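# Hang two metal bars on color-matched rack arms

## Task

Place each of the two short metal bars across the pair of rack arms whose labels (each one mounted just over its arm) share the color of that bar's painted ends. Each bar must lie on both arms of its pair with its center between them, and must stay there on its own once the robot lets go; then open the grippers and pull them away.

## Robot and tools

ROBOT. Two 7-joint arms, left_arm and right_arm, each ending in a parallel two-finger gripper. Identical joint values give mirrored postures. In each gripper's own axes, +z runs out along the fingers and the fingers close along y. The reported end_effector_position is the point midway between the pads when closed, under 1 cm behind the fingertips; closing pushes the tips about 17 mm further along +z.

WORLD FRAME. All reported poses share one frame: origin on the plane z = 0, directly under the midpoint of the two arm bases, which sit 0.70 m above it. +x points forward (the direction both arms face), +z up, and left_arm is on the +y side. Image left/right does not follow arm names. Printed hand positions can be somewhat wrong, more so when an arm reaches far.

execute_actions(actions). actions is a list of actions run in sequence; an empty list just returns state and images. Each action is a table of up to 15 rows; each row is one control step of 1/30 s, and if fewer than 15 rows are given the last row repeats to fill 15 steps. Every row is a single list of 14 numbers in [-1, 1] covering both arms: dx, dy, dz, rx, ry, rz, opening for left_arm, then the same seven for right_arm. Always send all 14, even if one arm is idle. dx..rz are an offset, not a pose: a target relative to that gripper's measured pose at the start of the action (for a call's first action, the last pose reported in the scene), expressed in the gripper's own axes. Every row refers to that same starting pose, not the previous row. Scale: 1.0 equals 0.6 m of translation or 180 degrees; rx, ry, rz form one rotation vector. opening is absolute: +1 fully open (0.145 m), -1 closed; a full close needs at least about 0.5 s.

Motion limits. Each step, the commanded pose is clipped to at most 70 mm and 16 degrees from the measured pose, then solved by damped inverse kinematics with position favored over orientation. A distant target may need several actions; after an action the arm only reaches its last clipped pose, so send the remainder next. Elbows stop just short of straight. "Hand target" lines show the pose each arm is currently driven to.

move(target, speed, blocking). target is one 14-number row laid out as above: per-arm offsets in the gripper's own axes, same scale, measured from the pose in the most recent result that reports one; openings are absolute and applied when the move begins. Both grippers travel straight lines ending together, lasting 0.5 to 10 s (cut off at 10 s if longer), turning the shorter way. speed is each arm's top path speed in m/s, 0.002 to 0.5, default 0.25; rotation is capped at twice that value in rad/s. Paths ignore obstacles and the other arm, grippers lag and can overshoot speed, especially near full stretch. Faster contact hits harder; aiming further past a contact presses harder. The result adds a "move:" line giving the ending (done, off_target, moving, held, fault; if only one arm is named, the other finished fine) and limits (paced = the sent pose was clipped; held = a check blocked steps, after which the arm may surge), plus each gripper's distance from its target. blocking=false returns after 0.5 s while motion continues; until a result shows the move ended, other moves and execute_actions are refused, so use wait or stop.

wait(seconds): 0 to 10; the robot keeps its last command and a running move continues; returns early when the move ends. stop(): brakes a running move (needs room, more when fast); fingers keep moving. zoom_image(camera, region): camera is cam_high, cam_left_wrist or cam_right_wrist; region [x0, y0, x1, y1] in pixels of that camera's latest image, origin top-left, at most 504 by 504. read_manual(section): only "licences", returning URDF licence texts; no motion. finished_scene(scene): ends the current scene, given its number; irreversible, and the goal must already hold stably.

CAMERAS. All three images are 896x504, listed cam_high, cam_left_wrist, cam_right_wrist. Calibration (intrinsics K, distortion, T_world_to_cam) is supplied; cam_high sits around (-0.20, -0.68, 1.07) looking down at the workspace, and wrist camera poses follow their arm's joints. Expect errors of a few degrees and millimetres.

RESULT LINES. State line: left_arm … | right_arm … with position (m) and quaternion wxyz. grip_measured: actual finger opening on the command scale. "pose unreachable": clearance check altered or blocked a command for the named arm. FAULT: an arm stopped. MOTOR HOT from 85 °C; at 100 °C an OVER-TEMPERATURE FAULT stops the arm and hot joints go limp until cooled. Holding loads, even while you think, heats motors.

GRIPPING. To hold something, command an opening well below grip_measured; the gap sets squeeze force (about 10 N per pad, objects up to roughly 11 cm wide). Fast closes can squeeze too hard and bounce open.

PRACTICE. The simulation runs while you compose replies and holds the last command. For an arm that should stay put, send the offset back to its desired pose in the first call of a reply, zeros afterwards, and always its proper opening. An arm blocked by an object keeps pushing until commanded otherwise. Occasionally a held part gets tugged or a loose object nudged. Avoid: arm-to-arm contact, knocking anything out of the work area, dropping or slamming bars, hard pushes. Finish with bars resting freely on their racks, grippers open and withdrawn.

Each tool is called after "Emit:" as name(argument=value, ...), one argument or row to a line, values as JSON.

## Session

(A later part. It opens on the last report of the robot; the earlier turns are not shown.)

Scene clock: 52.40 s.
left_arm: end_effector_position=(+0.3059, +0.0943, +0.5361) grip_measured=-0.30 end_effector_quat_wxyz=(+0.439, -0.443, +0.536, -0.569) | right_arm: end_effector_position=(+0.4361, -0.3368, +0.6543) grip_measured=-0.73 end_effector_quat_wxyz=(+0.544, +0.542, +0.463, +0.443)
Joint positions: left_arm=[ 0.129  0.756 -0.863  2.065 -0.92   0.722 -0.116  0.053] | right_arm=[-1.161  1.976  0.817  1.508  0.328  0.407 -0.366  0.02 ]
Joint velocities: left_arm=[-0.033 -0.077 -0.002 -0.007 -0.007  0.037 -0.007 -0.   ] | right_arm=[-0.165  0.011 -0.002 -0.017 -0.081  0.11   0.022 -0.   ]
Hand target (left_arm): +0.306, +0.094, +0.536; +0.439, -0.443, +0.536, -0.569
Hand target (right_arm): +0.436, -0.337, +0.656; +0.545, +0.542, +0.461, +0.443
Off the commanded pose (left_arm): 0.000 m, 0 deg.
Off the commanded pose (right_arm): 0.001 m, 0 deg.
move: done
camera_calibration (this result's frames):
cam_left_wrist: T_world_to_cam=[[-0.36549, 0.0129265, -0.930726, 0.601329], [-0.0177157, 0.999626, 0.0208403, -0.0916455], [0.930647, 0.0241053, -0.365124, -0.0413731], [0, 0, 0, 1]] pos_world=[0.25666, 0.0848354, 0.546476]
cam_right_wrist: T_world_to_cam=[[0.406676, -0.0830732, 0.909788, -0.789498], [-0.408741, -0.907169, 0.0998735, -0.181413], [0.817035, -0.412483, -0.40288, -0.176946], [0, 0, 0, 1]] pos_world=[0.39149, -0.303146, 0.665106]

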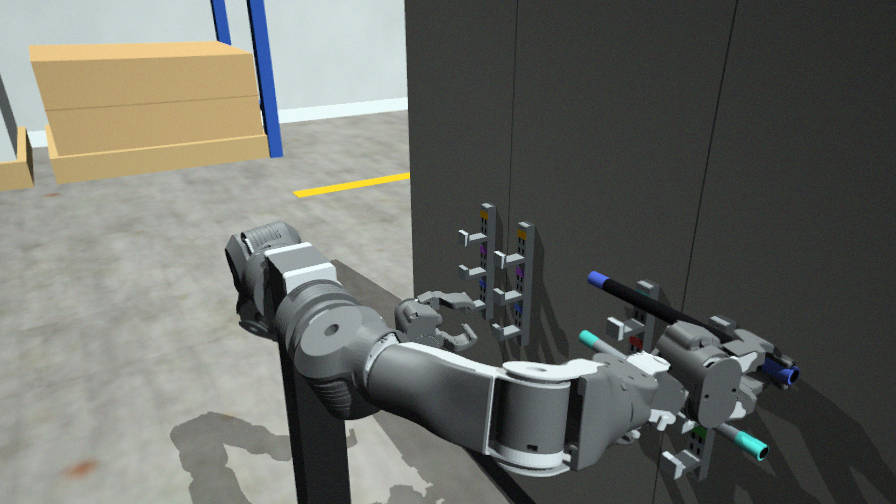

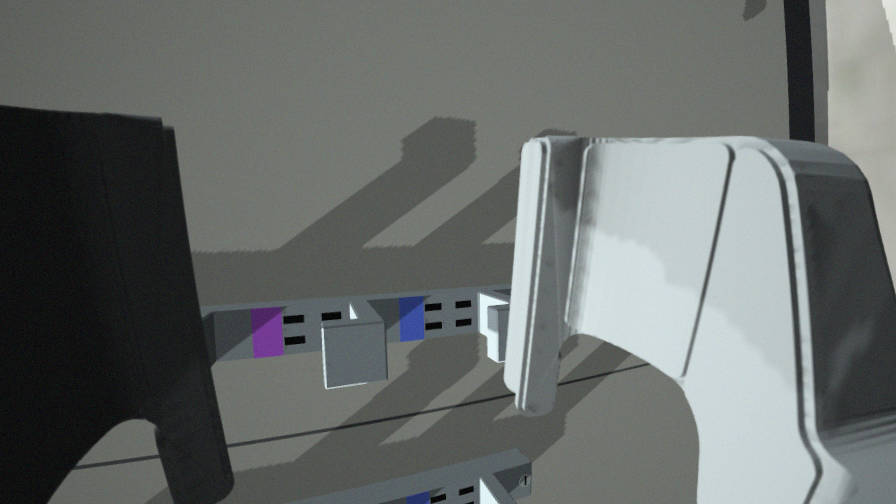

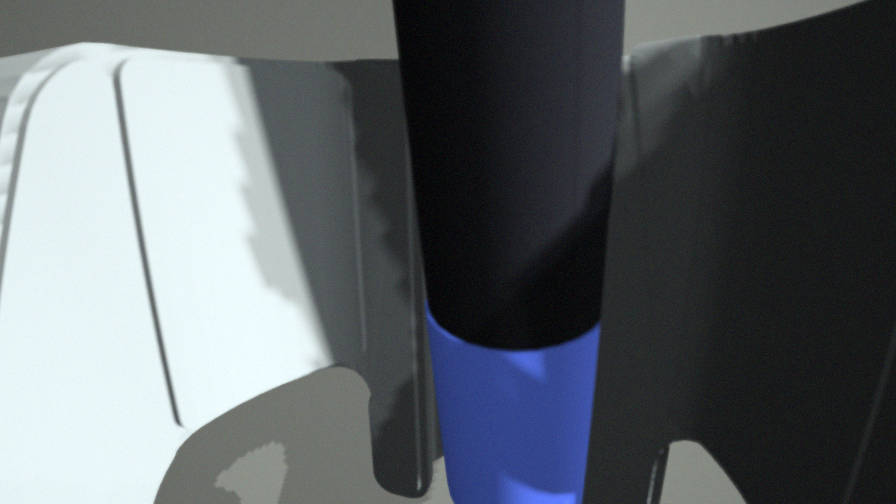

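Emit:
move(
  target=[0,0,-0.1,0,0,0,-0.3, -0.03,0,-0.163,0,0,0,-1],
  speed=0.1,
)

Emit:
move(
  target=[0,0,0,0,0,0,-0.3, 0.22,-0.12,0.04,0,0,0,-1],
  speed=0.12,
)

Scene clock: 54.47 s.
left_arm: end_effector_position=(+0.2472, +0.1071, +0.5304) grip_measured=-0.30 end_effector_quat_wxyz=(+0.435, -0.447, +0.539, -0.566) | right_arm: end_effector_position=(+0.3358, -0.3383, +0.6560) grip_measured=-0.73 end_effector_quat_wxyz=(+0.544, +0.543, +0.462, +0.442)
Joint positions: left_arm=[-0.175  0.883 -0.825  2.228 -0.959  0.774 -0.275  0.053] | right_arm=[-0.977  1.405  0.844  1.995 -0.122  0.482 -0.07   0.02 ]
Joint velocities: left_arm=[ 0.011  0.121  0.002  0.012 -0.051 -0.081  0.022  0.   ] | right_arm=[-0.077  0.055 -0.017  0.002  0.051 -0.095 -0.051 -0.   ]
Hand target (left_arm): +0.247, +0.108, +0.533; +0.438, -0.445, +0.535, -0.569
Hand target (right_arm): +0.337, -0.337, +0.659; +0.546, +0.539, +0.462, +0.445
Off the commanded pose (left_arm): 0.004 m, 1 deg.
Off the commanded pose (right_arm): 0.002 m, 0 deg.
move: off_target (left_arm)
camera_calibration (this result's frames):
cam_left_wrist: T_world_to_cam=[[-0.378472, 0.0126373, -0.925527, 0.574836], [-0.0168344, 0.999647, 0.0205334, -0.105386], [0.92546, 0.023352, -0.378125, 0.019074], [0, 0, 0, 1]] pos_world=[0.198133, 0.0976386, 0.541402]
cam_right_wrist: T_world_to_cam=[[0.407763, -0.0845419, 0.909166, -0.750777], [-0.411863, -0.905687, 0.100503, -0.222879], [0.814922, -0.415433, -0.404125, -0.0944311], [0, 0, 0, 1]] pos_world=[0.291298, -0.30456, 0.666819]

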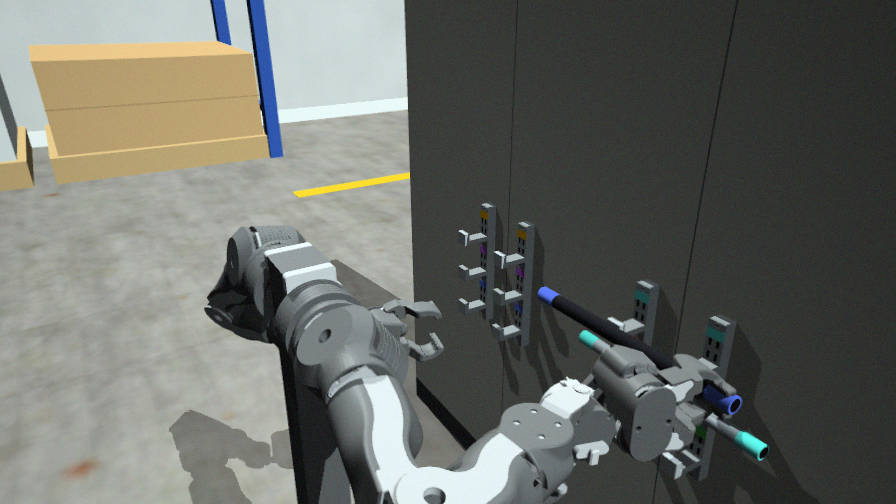

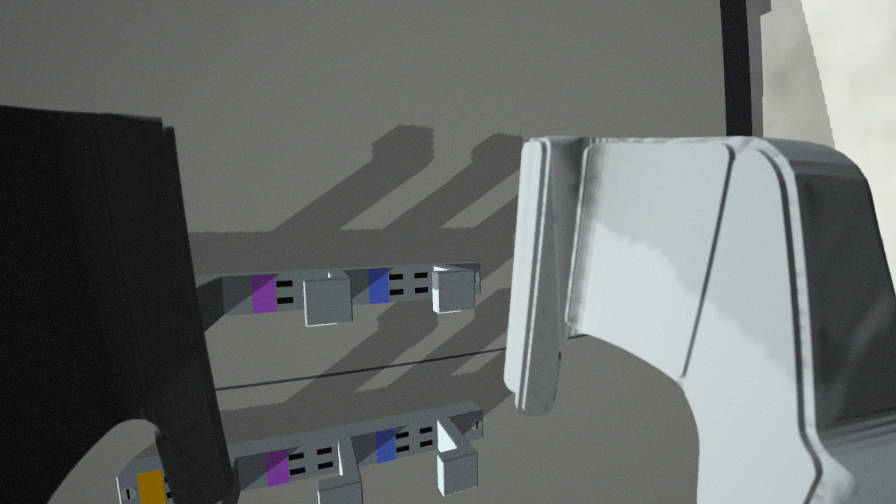

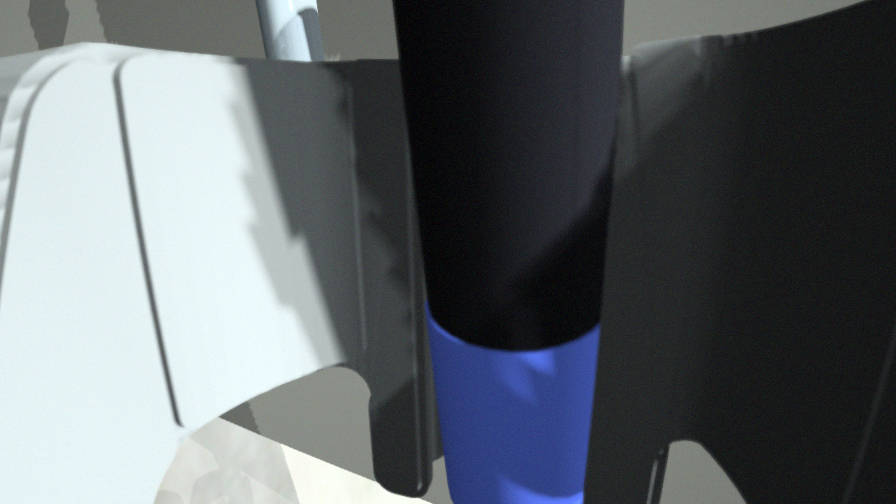

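Scene clock: 56.10 s.
left_arm: end_effector_position=(+0.2472, +0.1071, +0.5304) grip_measured=-0.30 end_effector_quat_wxyz=(+0.435, -0.447, +0.539, -0.566) | right_arm: end_effector_position=(+0.3800, -0.2251, +0.5768) grip_measured=-0.74 end_effector_quat_wxyz=(+0.451, +0.541, +0.550, +0.449)
Joint positions: left_arm=[-0.175  0.883 -0.825  2.228 -0.959  0.774 -0.275  0.053] | right_arm=[-1.304  2.004  0.771  1.932  0.368  0.636 -0.519  0.02 ]
Joint velocities: left_arm=[ 0.011 -0.055  0.022 -0.012  0.066  0.066  0.051  0.   ] | right_arm=[-0.011 -0.011 -0.012  0.002 -0.022 -0.037  0.007  0.   ]
Hand target (left_arm): +0.247, +0.107, +0.530; +0.435, -0.447, +0.539, -0.566
Hand target (right_arm): +0.379, -0.216, +0.578; +0.438, +0.534, +0.556, +0.462
Off the commanded pose (left_arm): 0.000 m, 0 deg.
Off the commanded pose (right_arm): 0.012 m, 15 deg.
joint sent to its limit (right arm) — the command would take joint 1 (shoulder pitch) past its lower limit and joint 2 (shoulder roll) past its upper limit, so those joints were sent only as far as their limits.
move: off_target (right_arm)
camera_calibration (this result's frames):
cam_left_wrist: T_world_to_cam=[[-0.378472, 0.0126373, -0.925527, 0.574836], [-0.0168344, 0.999647, 0.0205334, -0.105386], [0.92546, 0.023352, -0.378125, 0.019074], [0, 0, 0, 1]] pos_world=[0.198133, 0.0976386, 0.541402]
cam_right_wrist: T_world_to_cam=[[0.568052, -0.0176223, 0.822804, -0.683307], [-0.214551, -0.968371, 0.127383, -0.198797], [0.794535, -0.248893, -0.553865, 0.0162216], [0, 0, 0, 1]] pos_world=[0.332613, -0.200513, 0.596535]

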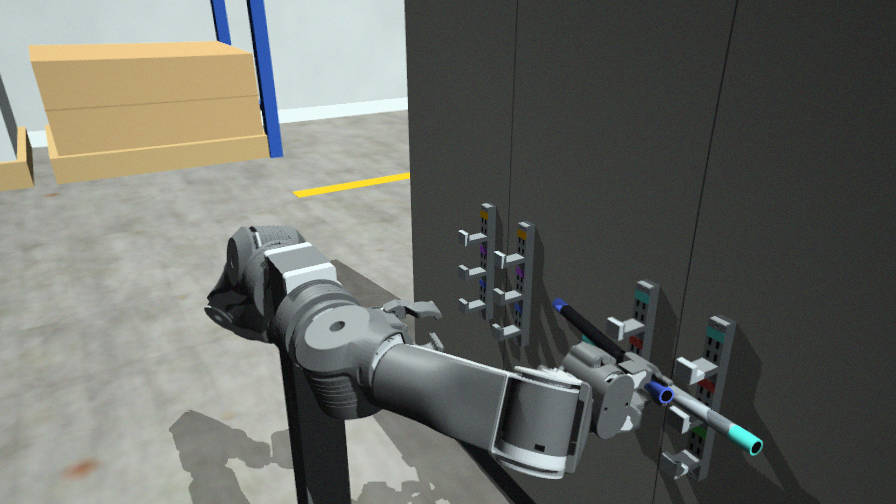

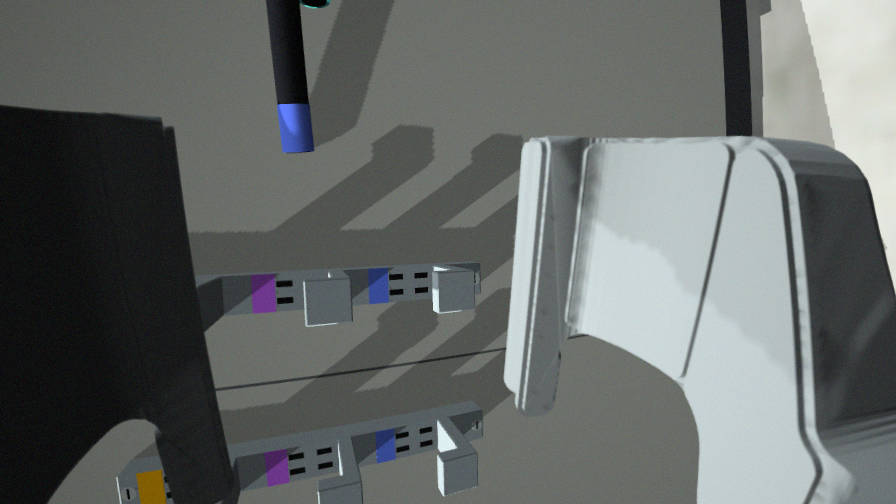

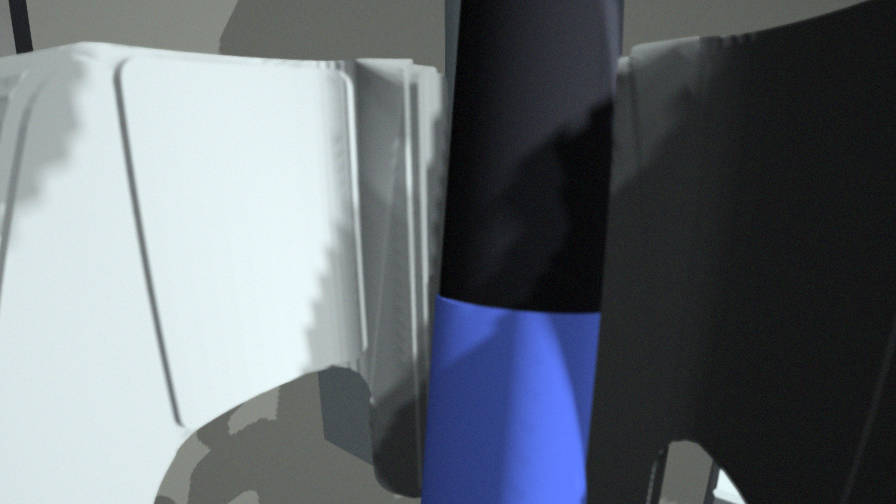

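Emit:
move(
  target=[0,0,0,0,0,0,-0.3, 0,0,-0.13,0,0,0,-1],
  speed=0.06,
)

Scene clock: 58.10 s.
left_arm: end_effector_position=(+0.2472, +0.1071, +0.5304) grip_measured=-0.30 end_effector_quat_wxyz=(+0.435, -0.447, +0.539, -0.566) | right_arm: end_effector_position=(+0.3028, -0.2267, +0.5906) grip_measured=-0.74 end_effector_quat_wxyz=(+0.449, +0.544, +0.550, +0.448)
Joint positions: left_arm=[-0.175  0.883 -0.825  2.228 -0.959  0.774 -0.275  0.053] | right_arm=[-1.149  1.597  0.653  2.306  0.016  0.749 -0.309  0.02 ]
Joint velocities: left_arm=[-0.055 -0.033 -0.007  0.002  0.022 -0.051 -0.11  -0.   ] | right_arm=[ 0.011  0.033  0.012 -0.017 -0.037  0.066  0.022 -0.   ]
Hand target (left_arm): +0.247, +0.107, +0.530; +0.435, -0.447, +0.539, -0.566
Hand target (right_arm): +0.304, -0.226, +0.593; +0.451, +0.540, +0.549, +0.450
Off the commanded pose (left_arm): 0.000 m, 0 deg.
Off the commanded pose (right_arm): 0.002 m, 0 deg.
move: done
camera_calibration (this result's frames):
cam_left_wrist: T_world_to_cam=[[-0.378472, 0.0126373, -0.925527, 0.574836], [-0.0168344, 0.999647, 0.0205334, -0.105386], [0.92546, 0.023352, -0.378125, 0.019074], [0, 0, 0, 1]] pos_world=[0.198133, 0.0976386, 0.541402]
cam_right_wrist: T_world_to_cam=[[0.573051, -0.021147, 0.819247, -0.651034], [-0.216281, -0.968128, 0.126295, -0.217374], [0.790465, -0.249561, -0.55936, 0.0890738], [0, 0, 0, 1]] pos_world=[0.255652, -0.201984, 0.610635]

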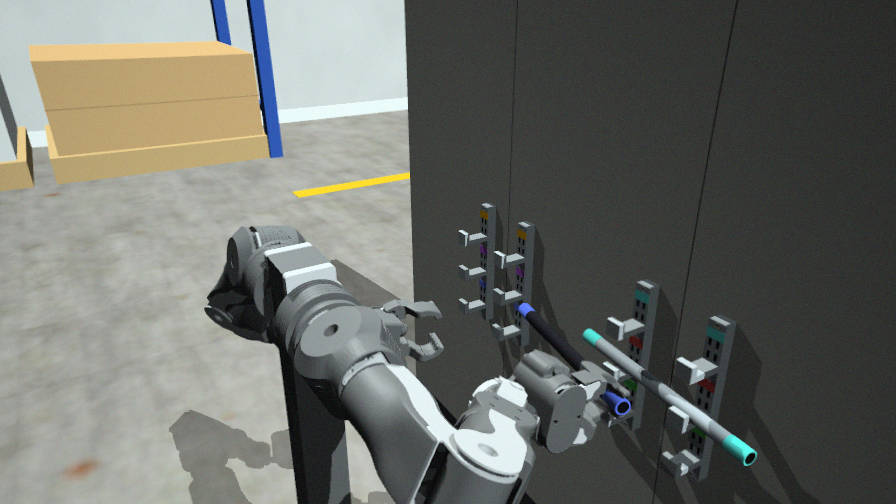

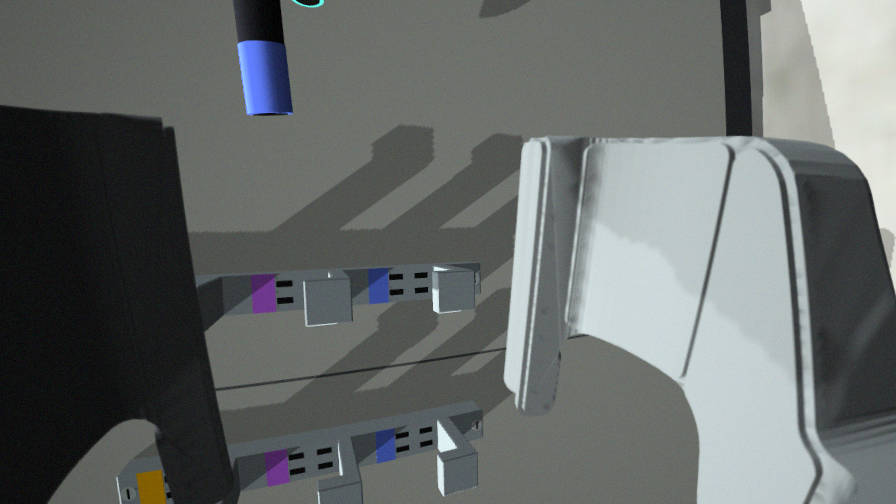

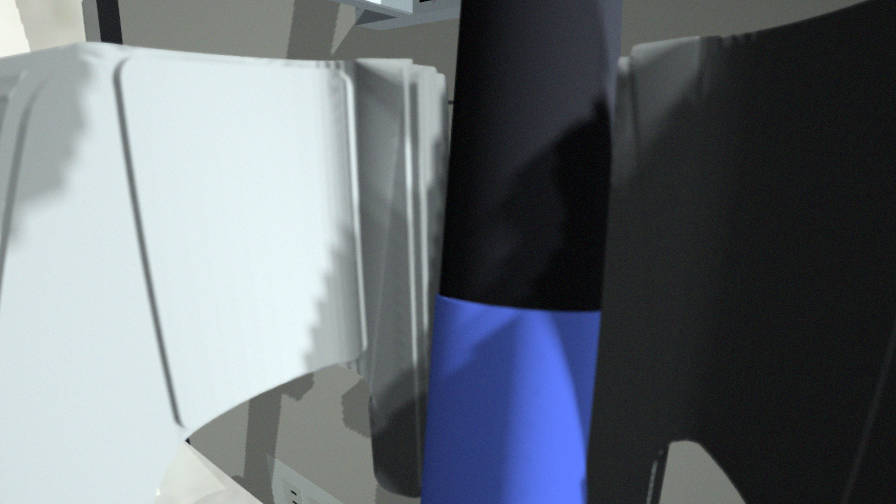

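Emit:
move(
  target=[-0.09,0,0,0,0,0,-0.3, 0,0,0,0,0.095,0,-1],
  speed=0.08,
)

Scene clock: 61.67 s.
left_arm: end_effector_position=(+0.2587, +0.1592, +0.5275) grip_measured=-0.30 end_effector_quat_wxyz=(+0.434, -0.450, +0.539, -0.565) | right_arm: end_effector_position=(+0.3037, -0.2287, +0.5875) grip_measured=-0.73 end_effector_quat_wxyz=(+0.362, +0.477, +0.611, +0.518)
Joint positions: left_arm=[-0.349  1.061 -0.547  2.173 -0.706  0.565 -0.445  0.053] | right_arm=[-1.125  1.404  0.732  2.148 -0.18   0.171 -0.1    0.02 ]
Joint velocities: left_arm=[-0.033 -0.033  0.012 -0.007  0.007 -0.022 -0.066 -0.   ] | right_arm=[-0.055  0.011 -0.012  0.002 -0.007  0.007 -0.007  0.   ]
Hand target (left_arm): +0.259, +0.160, +0.528; +0.435, -0.448, +0.538, -0.566
Hand target (right_arm): +0.304, -0.226, +0.592; +0.363, +0.471, +0.608, +0.526
Off the commanded pose (left_arm): 0.001 m, 0 deg.
Off the commanded pose (right_arm): 0.004 m, 1 deg.
move: off_target (right_arm)
camera_calibration (this result's frames):
cam_left_wrist: T_world_to_cam=[[-0.384669, 0.0105298, -0.922995, 0.576481], [-0.0195435, 0.999618, 0.0195489, -0.156013], [0.922848, 0.0255584, -0.384316, 0.00972494], [0, 0, 0, 1]] pos_world=[0.209731, 0.149635, 0.538877]
cam_right_wrist: T_world_to_cam=[[0.574699, 0.0948423, 0.812851, -0.619246], [0.0638748, -0.99543, 0.0709848, -0.277579], [0.815868, 0.0111258, -0.57813, 0.149095], [0, 0, 0, 1]] pos_world=[0.251969, -0.219239, 0.609255]

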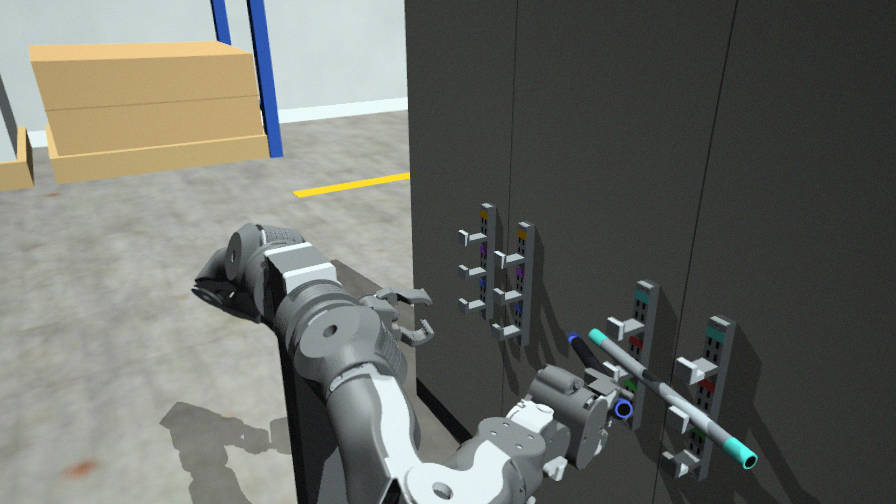

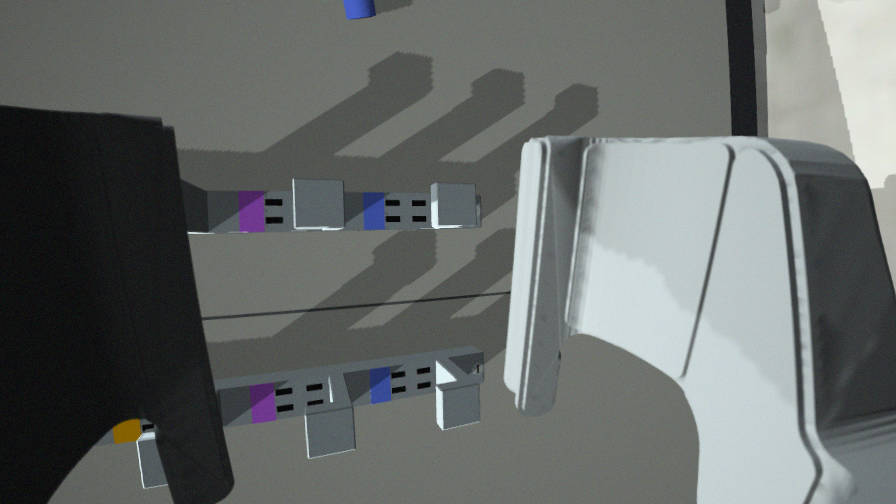

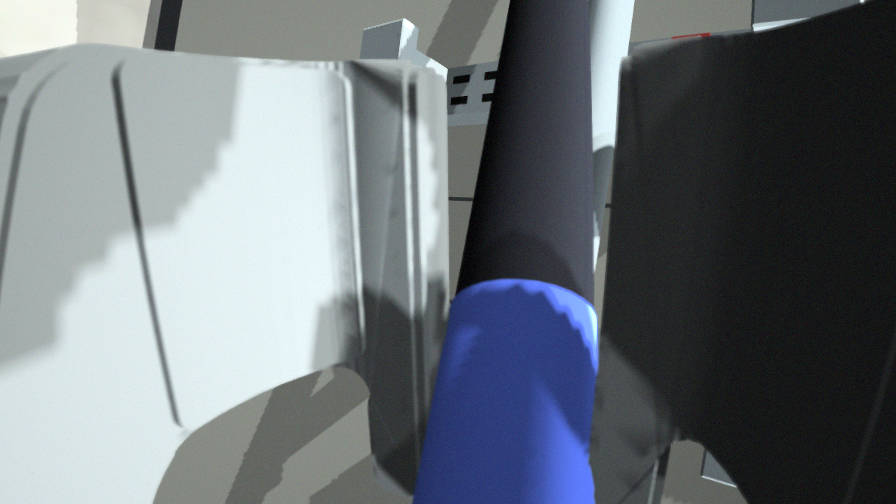

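Emit:
move(
  target=[0,0,0,0,0,0,-0.3, 0.075,-0.05,-0.09,-0.065,0,0,-1],
  speed=0.06,
)

Scene clock: 65.70 s.
left_arm: end_effector_position=(+0.2587, +0.1592, +0.5275) grip_measured=-0.30 end_effector_quat_wxyz=(+0.434, -0.450, +0.539, -0.565) | right_arm: end_effector_position=(+0.2350, -0.2056, +0.5699) grip_measured=-0.73 end_effector_quat_wxyz=(+0.411, +0.442, +0.557, +0.570)
Joint positions: left_arm=[-0.349  1.061 -0.547  2.173 -0.706  0.565 -0.445  0.053] | right_arm=[-1.161  1.083  0.407  2.311 -0.586  0.207 -0.413  0.02 ]
Joint velocities: left_arm=[-0.055 -0.033 -0.007  0.007  0.066  0.007  0.051 -0.   ] | right_arm=[-0.033 -0.055 -0.002  0.007 -0.081 -0.022 -0.037 -0.   ]
Hand target (left_arm): +0.259, +0.159, +0.527; +0.434, -0.450, +0.539, -0.565
Hand target (right_arm): +0.235, -0.204, +0.573; +0.411, +0.438, +0.553, +0.577
Off the commanded pose (left_arm): 0.000 m, 0 deg.
Off the commanded pose (right_arm): 0.005 m, 1 deg.
move: off_target (right_arm)
camera_calibration (this result's frames):
cam_left_wrist: T_world_to_cam=[[-0.384669, 0.0105298, -0.922995, 0.576481], [-0.0195435, 0.999618, 0.0195489, -0.156013], [0.922848, 0.0255584, -0.384316, 0.00972494], [0, 0, 0, 1]] pos_world=[0.209731, 0.149635, 0.538877]
cam_right_wrist: T_world_to_cam=[[0.416511, 0.0421029, 0.908155, -0.595651], [0.0324614, -0.998979, 0.0314256, -0.219774], [0.908551, 0.0163908, -0.417452, 0.0824048], [0, 0, 0, 1]] pos_world=[0.18036, -0.195822, 0.58225]

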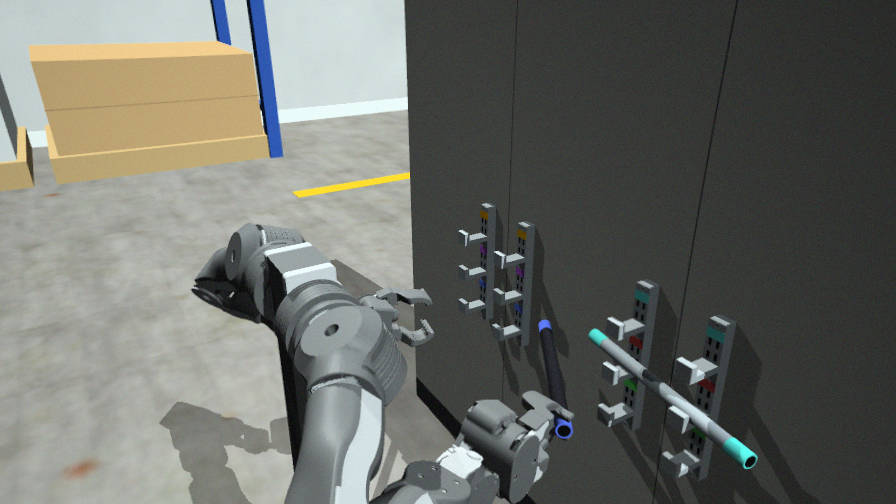

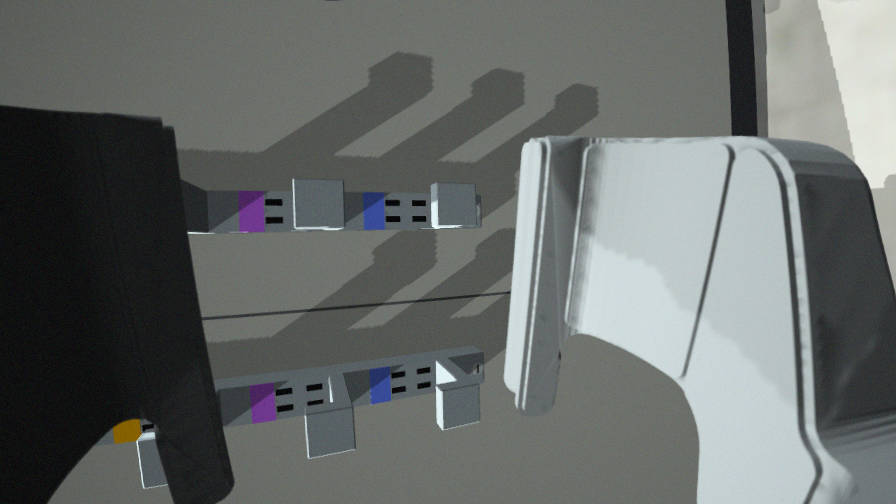

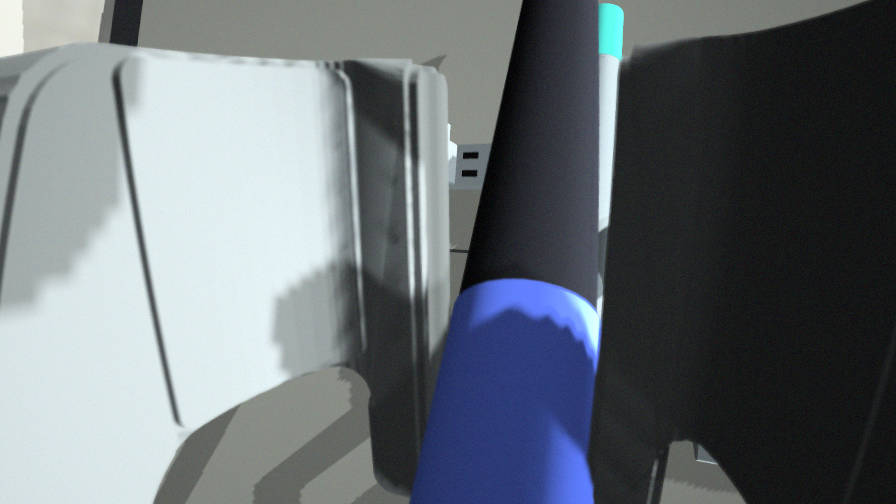

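Emit:
move(
  target=[0,0,0,0,0,0,-0.3, 0,0,0,0,0.17,0,-1],
  speed=0.08,
)

Scene clock: 70.30 s.
left_arm: end_effector_position=(+0.2587, +0.1592, +0.5275) grip_measured=-0.30 end_effector_quat_wxyz=(+0.434, -0.450, +0.539, -0.565) | right_arm: end_effector_position=(+0.2371, -0.2049, +0.5702) grip_measured=-0.74 end_effector_quat_wxyz=(+0.252, +0.273, +0.649, +0.664)
Joint positions: left_arm=[-0.349  1.061 -0.547  2.173 -0.706  0.565 -0.445  0.053] | right_arm=[-1.033  1.182  0.525  1.946 -0.657 -0.588 -0.482  0.02 ]
Joint velocities: left_arm=[ 0.033 -0.055  0.002  0.002 -0.11  -0.081  0.095 -0.   ] | right_arm=[-0.033  0.055 -0.007 -0.012  0.022 -0.037 -0.051 -0.   ]
Hand target (left_arm): +0.259, +0.159, +0.527; +0.434, -0.450, +0.539, -0.565
Hand target (right_arm): +0.236, -0.205, +0.571; +0.249, +0.275, +0.645, +0.668
Off the commanded pose (left_arm): 0.000 m, 0 deg.
Off the commanded pose (right_arm): 0.002 m, 1 deg.
move: done
camera_calibration (this result's frames):
cam_left_wrist: T_world_to_cam=[[-0.384669, 0.0105298, -0.922995, 0.576481], [-0.0195435, 0.999618, 0.0195489, -0.156013], [0.922848, 0.0255584, -0.384316, 0.00972494], [0, 0, 0, 1]] pos_world=[0.209731, 0.149635, 0.538877]
cam_right_wrist: T_world_to_cam=[[0.317052, 0.241949, 0.917027, -0.537392], [0.534691, -0.844198, 0.0378705, -0.31013], [0.783316, 0.47832, -0.397023, 0.193367], [0, 0, 0, 1]] pos_world=[0.184738, -0.224281, 0.581319]

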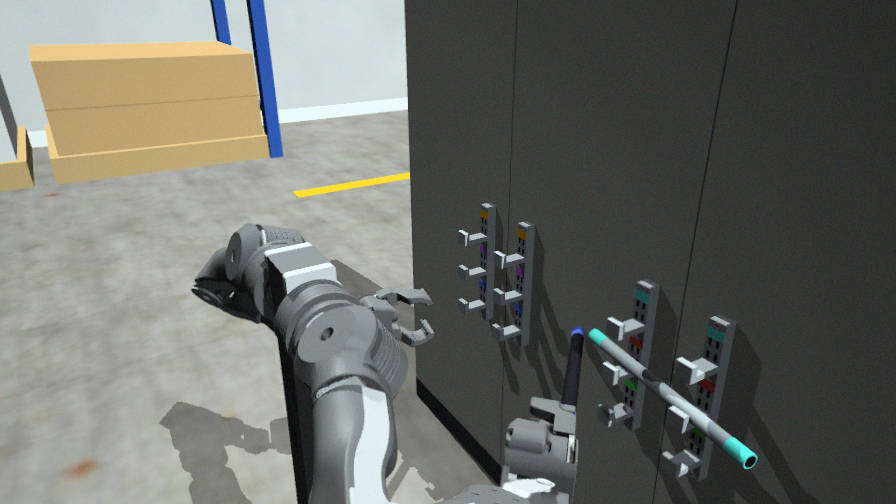

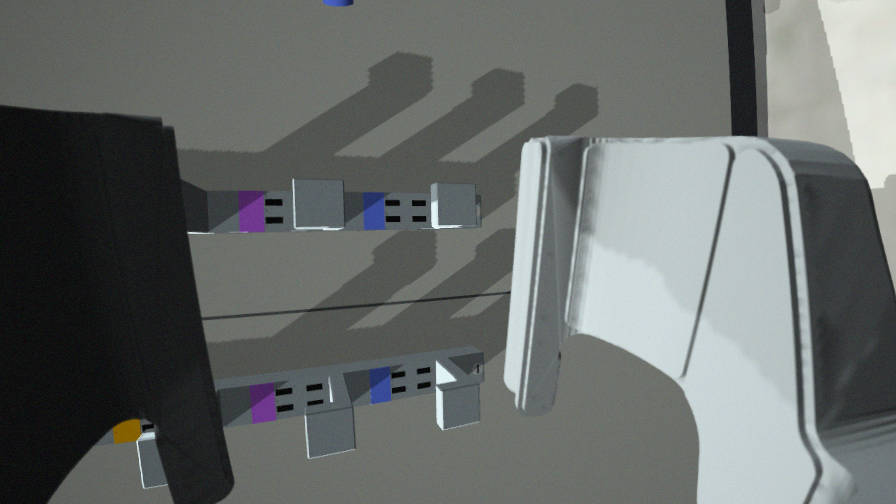

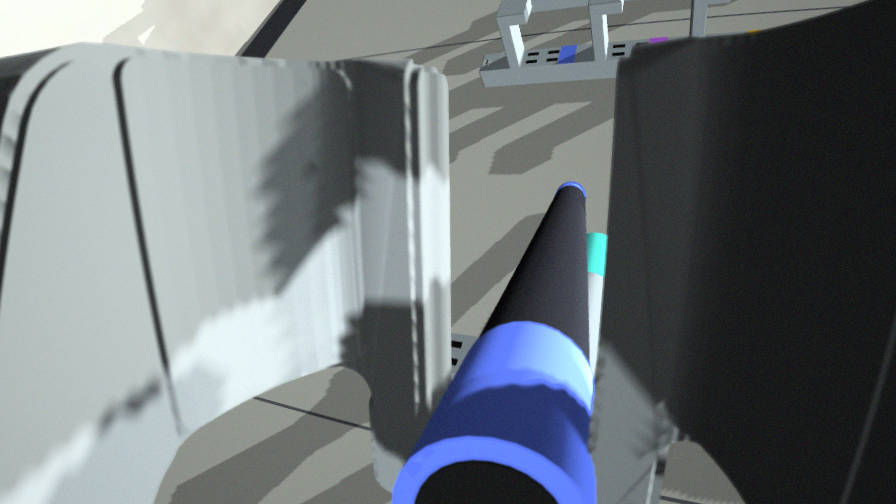

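Emit:
move(
  target=[0,0,0,0,0,0,-0.3, -0.03,0,-0.03,0,-0.17,0,-1],
  speed=0.08,
)

Scene clock: 75.13 s.
left_arm: end_effector_position=(+0.2587, +0.1592, +0.5275) grip_measured=-0.30 end_effector_quat_wxyz=(+0.434, -0.450, +0.539, -0.565) | right_arm: end_effector_position=(+0.2371, -0.2325, +0.5683) grip_measured=-0.73 end_effector_quat_wxyz=(+0.415, +0.439, +0.563, +0.564)
Joint positions: left_arm=[-0.349  1.061 -0.547  2.173 -0.706  0.565 -0.445  0.053] | right_arm=[-0.964  0.755  0.513  2.226 -0.713 -0.14  -0.143  0.02 ]
Joint velocities: left_arm=[ 0.121 -0.033 -0.002 -0.002 -0.139  0.037  0.081  0.   ] | right_arm=[ 0.143  0.011 -0.002  0.032 -0.051 -0.007  0.022  0.   ]
Hand target (left_arm): +0.259, +0.159, +0.527; +0.434, -0.450, +0.539, -0.565
Hand target (right_arm): +0.237, -0.232, +0.570; +0.417, +0.437, +0.560, +0.566
Off the commanded pose (left_arm): 0.000 m, 0 deg.
Off the commanded pose (right_arm): 0.002 m, 1 deg.
move: done
camera_calibration (this result's frames):
cam_left_wrist: T_world_to_cam=[[-0.384669, 0.0105298, -0.922995, 0.576481], [-0.0195435, 0.999618, 0.0195489, -0.156013], [0.922848, 0.0255584, -0.384316, 0.00972494], [0, 0, 0, 1]] pos_world=[0.209731, 0.149635, 0.538877]
cam_right_wrist: T_world_to_cam=[[0.417422, 0.0608447, 0.906673, -0.589008], [0.0309708, -0.998129, 0.0527235, -0.258158], [0.908185, 0.00607245, -0.418525, 0.0786227], [0, 0, 0, 1]] pos_world=[0.182456, -0.222314, 0.580554]

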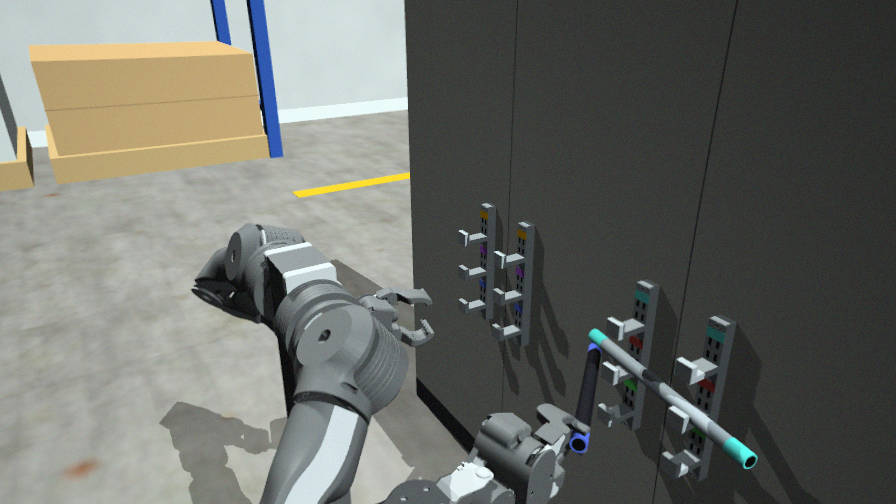

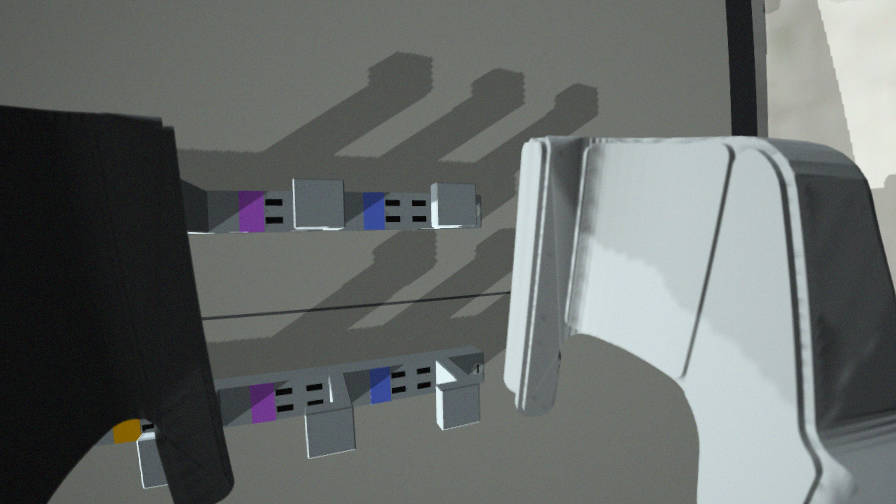

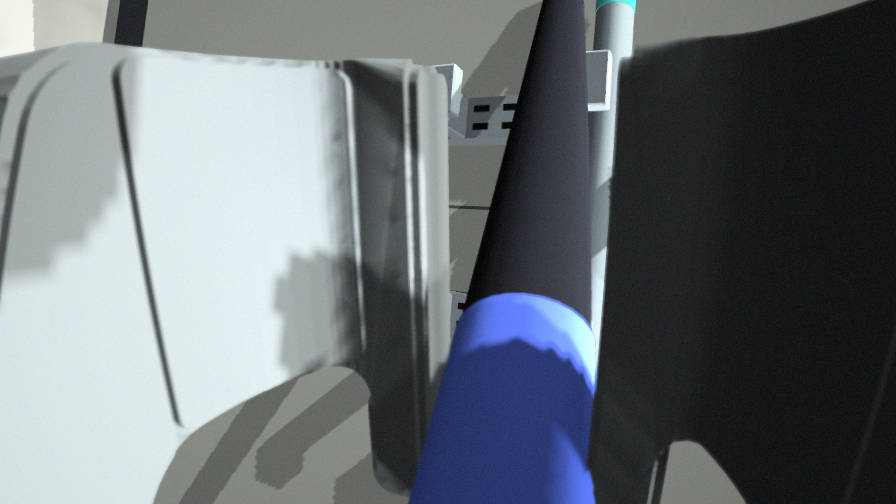

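Emit:
move(
  target=[0,0,0,0,0,0,-0.3, -0.02,0,-0.08,0,0,0,-1],
  speed=0.05,
)

Emit:
move(
  target=[0,0,0,0,0,0,-0.3, 0,0.03,0,-0.09,0,0,-1],
  speed=0.05,
)

Scene clock: 77.17 s.
left_arm: end_effector_position=(+0.2587, +0.1592, +0.5275) grip_measured=-0.30 end_effector_quat_wxyz=(+0.434, -0.450, +0.539, -0.565) | right_arm: end_effector_position=(+0.1947, -0.2563, +0.5666) grip_measured=-0.73 end_effector_quat_wxyz=(+0.412, +0.441, +0.567, +0.560)
Joint positions: left_arm=[-0.349  1.061 -0.547  2.173 -0.706  0.565 -0.445  0.053] | right_arm=[-1.165  0.567  0.721  2.208 -0.738 -0.4   -0.224  0.02 ]
Joint velocities: left_arm=[-0.033 -0.055 -0.007 -0.002  0.051  0.037  0.037 -0.   ] | right_arm=[ 0.011  0.011 -0.017  0.007  0.037 -0.051 -0.022  0.   ]
Hand target (left_arm): +0.259, +0.159, +0.527; +0.434, -0.450, +0.539, -0.565
Hand target (right_arm): +0.195, -0.257, +0.570; +0.416, +0.437, +0.563, +0.564
Off the commanded pose (left_arm): 0.000 m, 0 deg.
Off the commanded pose (right_arm): 0.003 m, 1 deg.
move: done
camera_calibration (this result's frames):
cam_left_wrist: T_world_to_cam=[[-0.384669, 0.0105298, -0.922995, 0.576481], [-0.0195435, 0.999618, 0.0195489, -0.156013], [0.922848, 0.0255584, -0.384316, 0.00972494], [0, 0, 0, 1]] pos_world=[0.209731, 0.149635, 0.538877]
cam_right_wrist: T_world_to_cam=[[0.429497, 0.0656772, 0.900677, -0.565955], [0.0325825, -0.99783, 0.0572242, -0.283321], [0.90248, 0.00476872, -0.430704, 0.12421], [0, 0, 0, 1]] pos_world=[0.14021, -0.246128, 0.579453]

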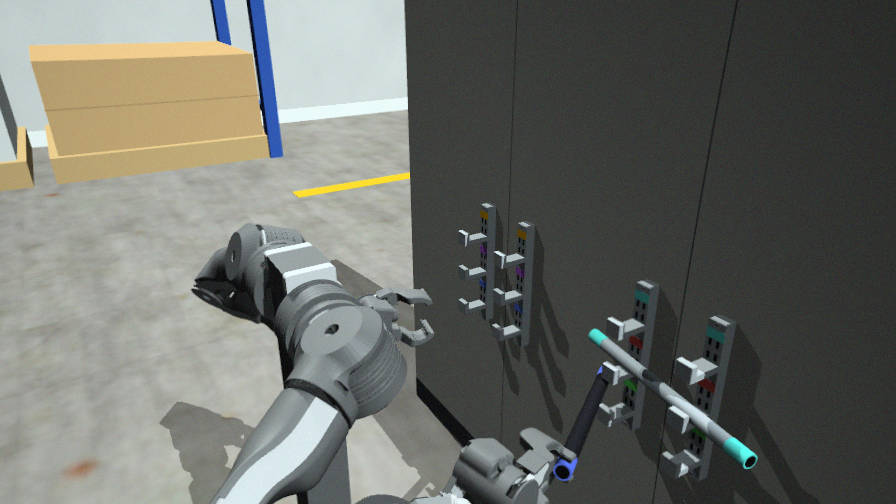

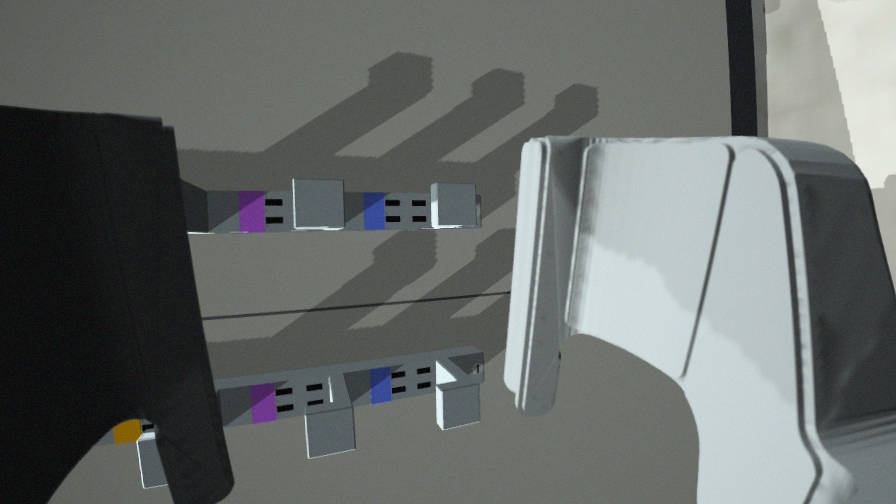

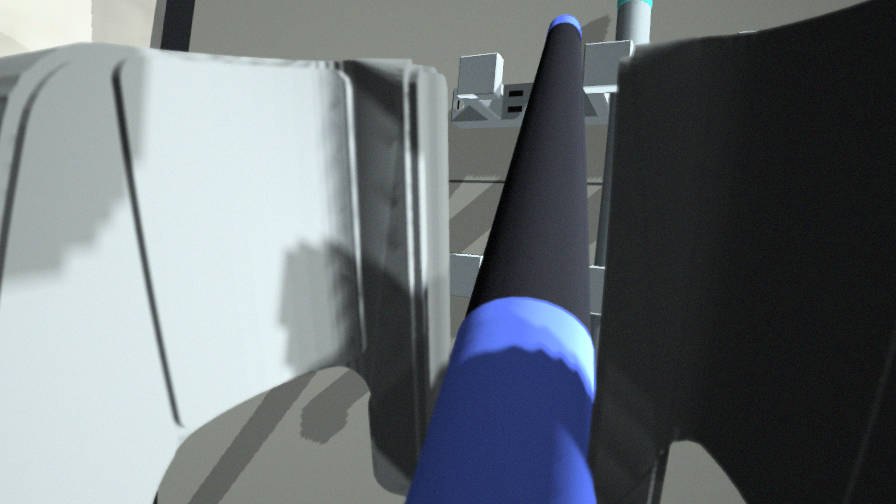

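Scene clock: 80.23 s.
left_arm: end_effector_position=(+0.2587, +0.1592, +0.5275) grip_measured=-0.30 end_effector_quat_wxyz=(+0.434, -0.450, +0.539, -0.565) | right_arm: end_effector_position=(+0.1953, -0.2576, +0.5763) grip_measured=-0.69 end_effector_quat_wxyz=(+0.469, +0.385, +0.503, +0.616)
Joint positions: left_arm=[-0.349  1.061 -0.547  2.173 -0.706  0.565 -0.445  0.053] | right_arm=[-0.796  0.226  0.729  2.109 -0.948 -0.725 -0.221  0.023]
Joint velocities: left_arm=[-0.033 -0.121 -0.002  0.007 -0.051 -0.037 -0.007 -0.   ] | right_arm=[-0.055 -0.055  0.046  0.002  0.007 -0.022  0.037 -0.   ]
Hand target (left_arm): +0.259, +0.159, +0.527; +0.434, -0.450, +0.539, -0.565
Hand target (right_arm): +0.194, -0.258, +0.585; +0.474, +0.377, +0.484, +0.632
Off the commanded pose (left_arm): 0.000 m, 0 deg.
Off the commanded pose (right_arm): 0.008 m, 3 deg.
move: off_target (right_arm)
camera_calibration (this result's frames):
cam_left_wrist: T_world_to_cam=[[-0.384669, 0.0105298, -0.922995, 0.576481], [-0.0195435, 0.999618, 0.0195489, -0.156013], [0.922848, 0.0255584, -0.384316, 0.00972494], [0, 0, 0, 1]] pos_world=[0.209731, 0.149635, 0.538877]
cam_right_wrist: T_world_to_cam=[[0.213408, 0.0233663, 0.976684, -0.587355], [0.0127178, -0.999696, 0.021138, -0.261028], [0.97688, 0.00791028, -0.21364, -0.010928], [0, 0, 0, 1]] pos_world=[0.139341, -0.247137, 0.576843]

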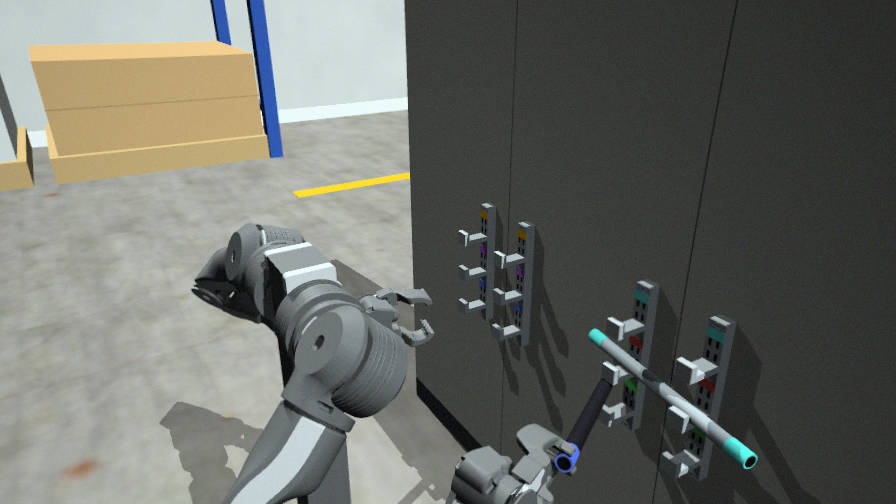

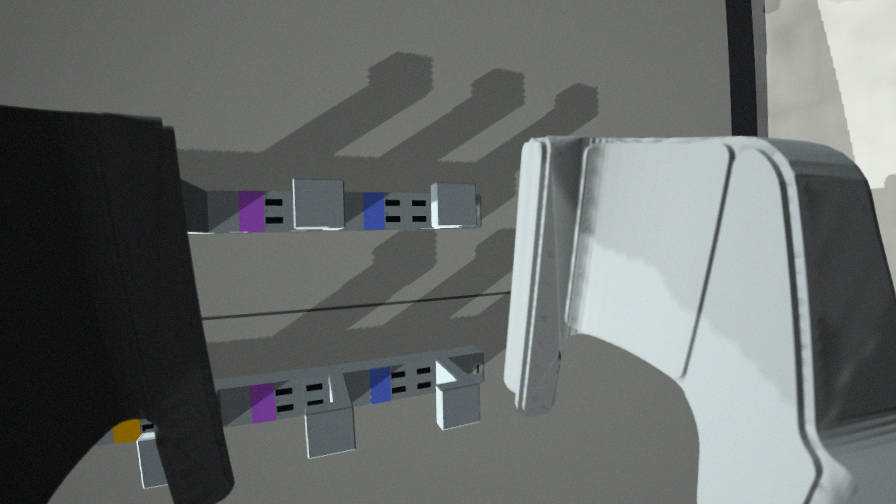

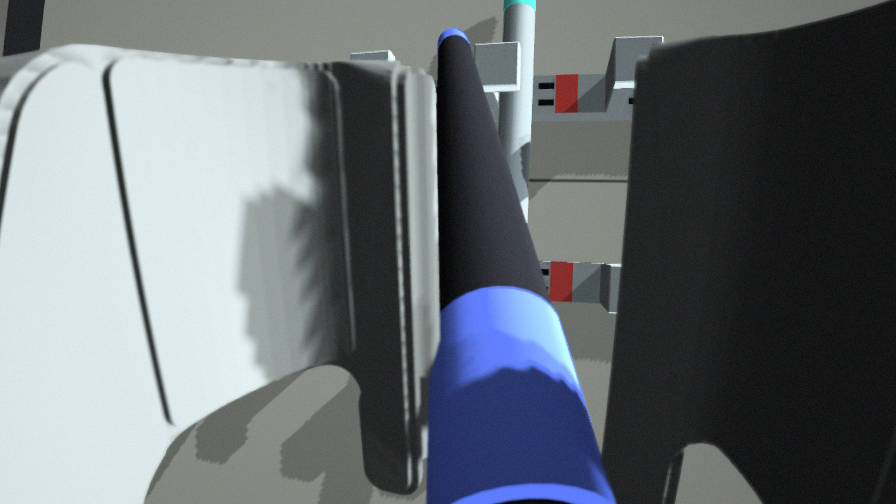

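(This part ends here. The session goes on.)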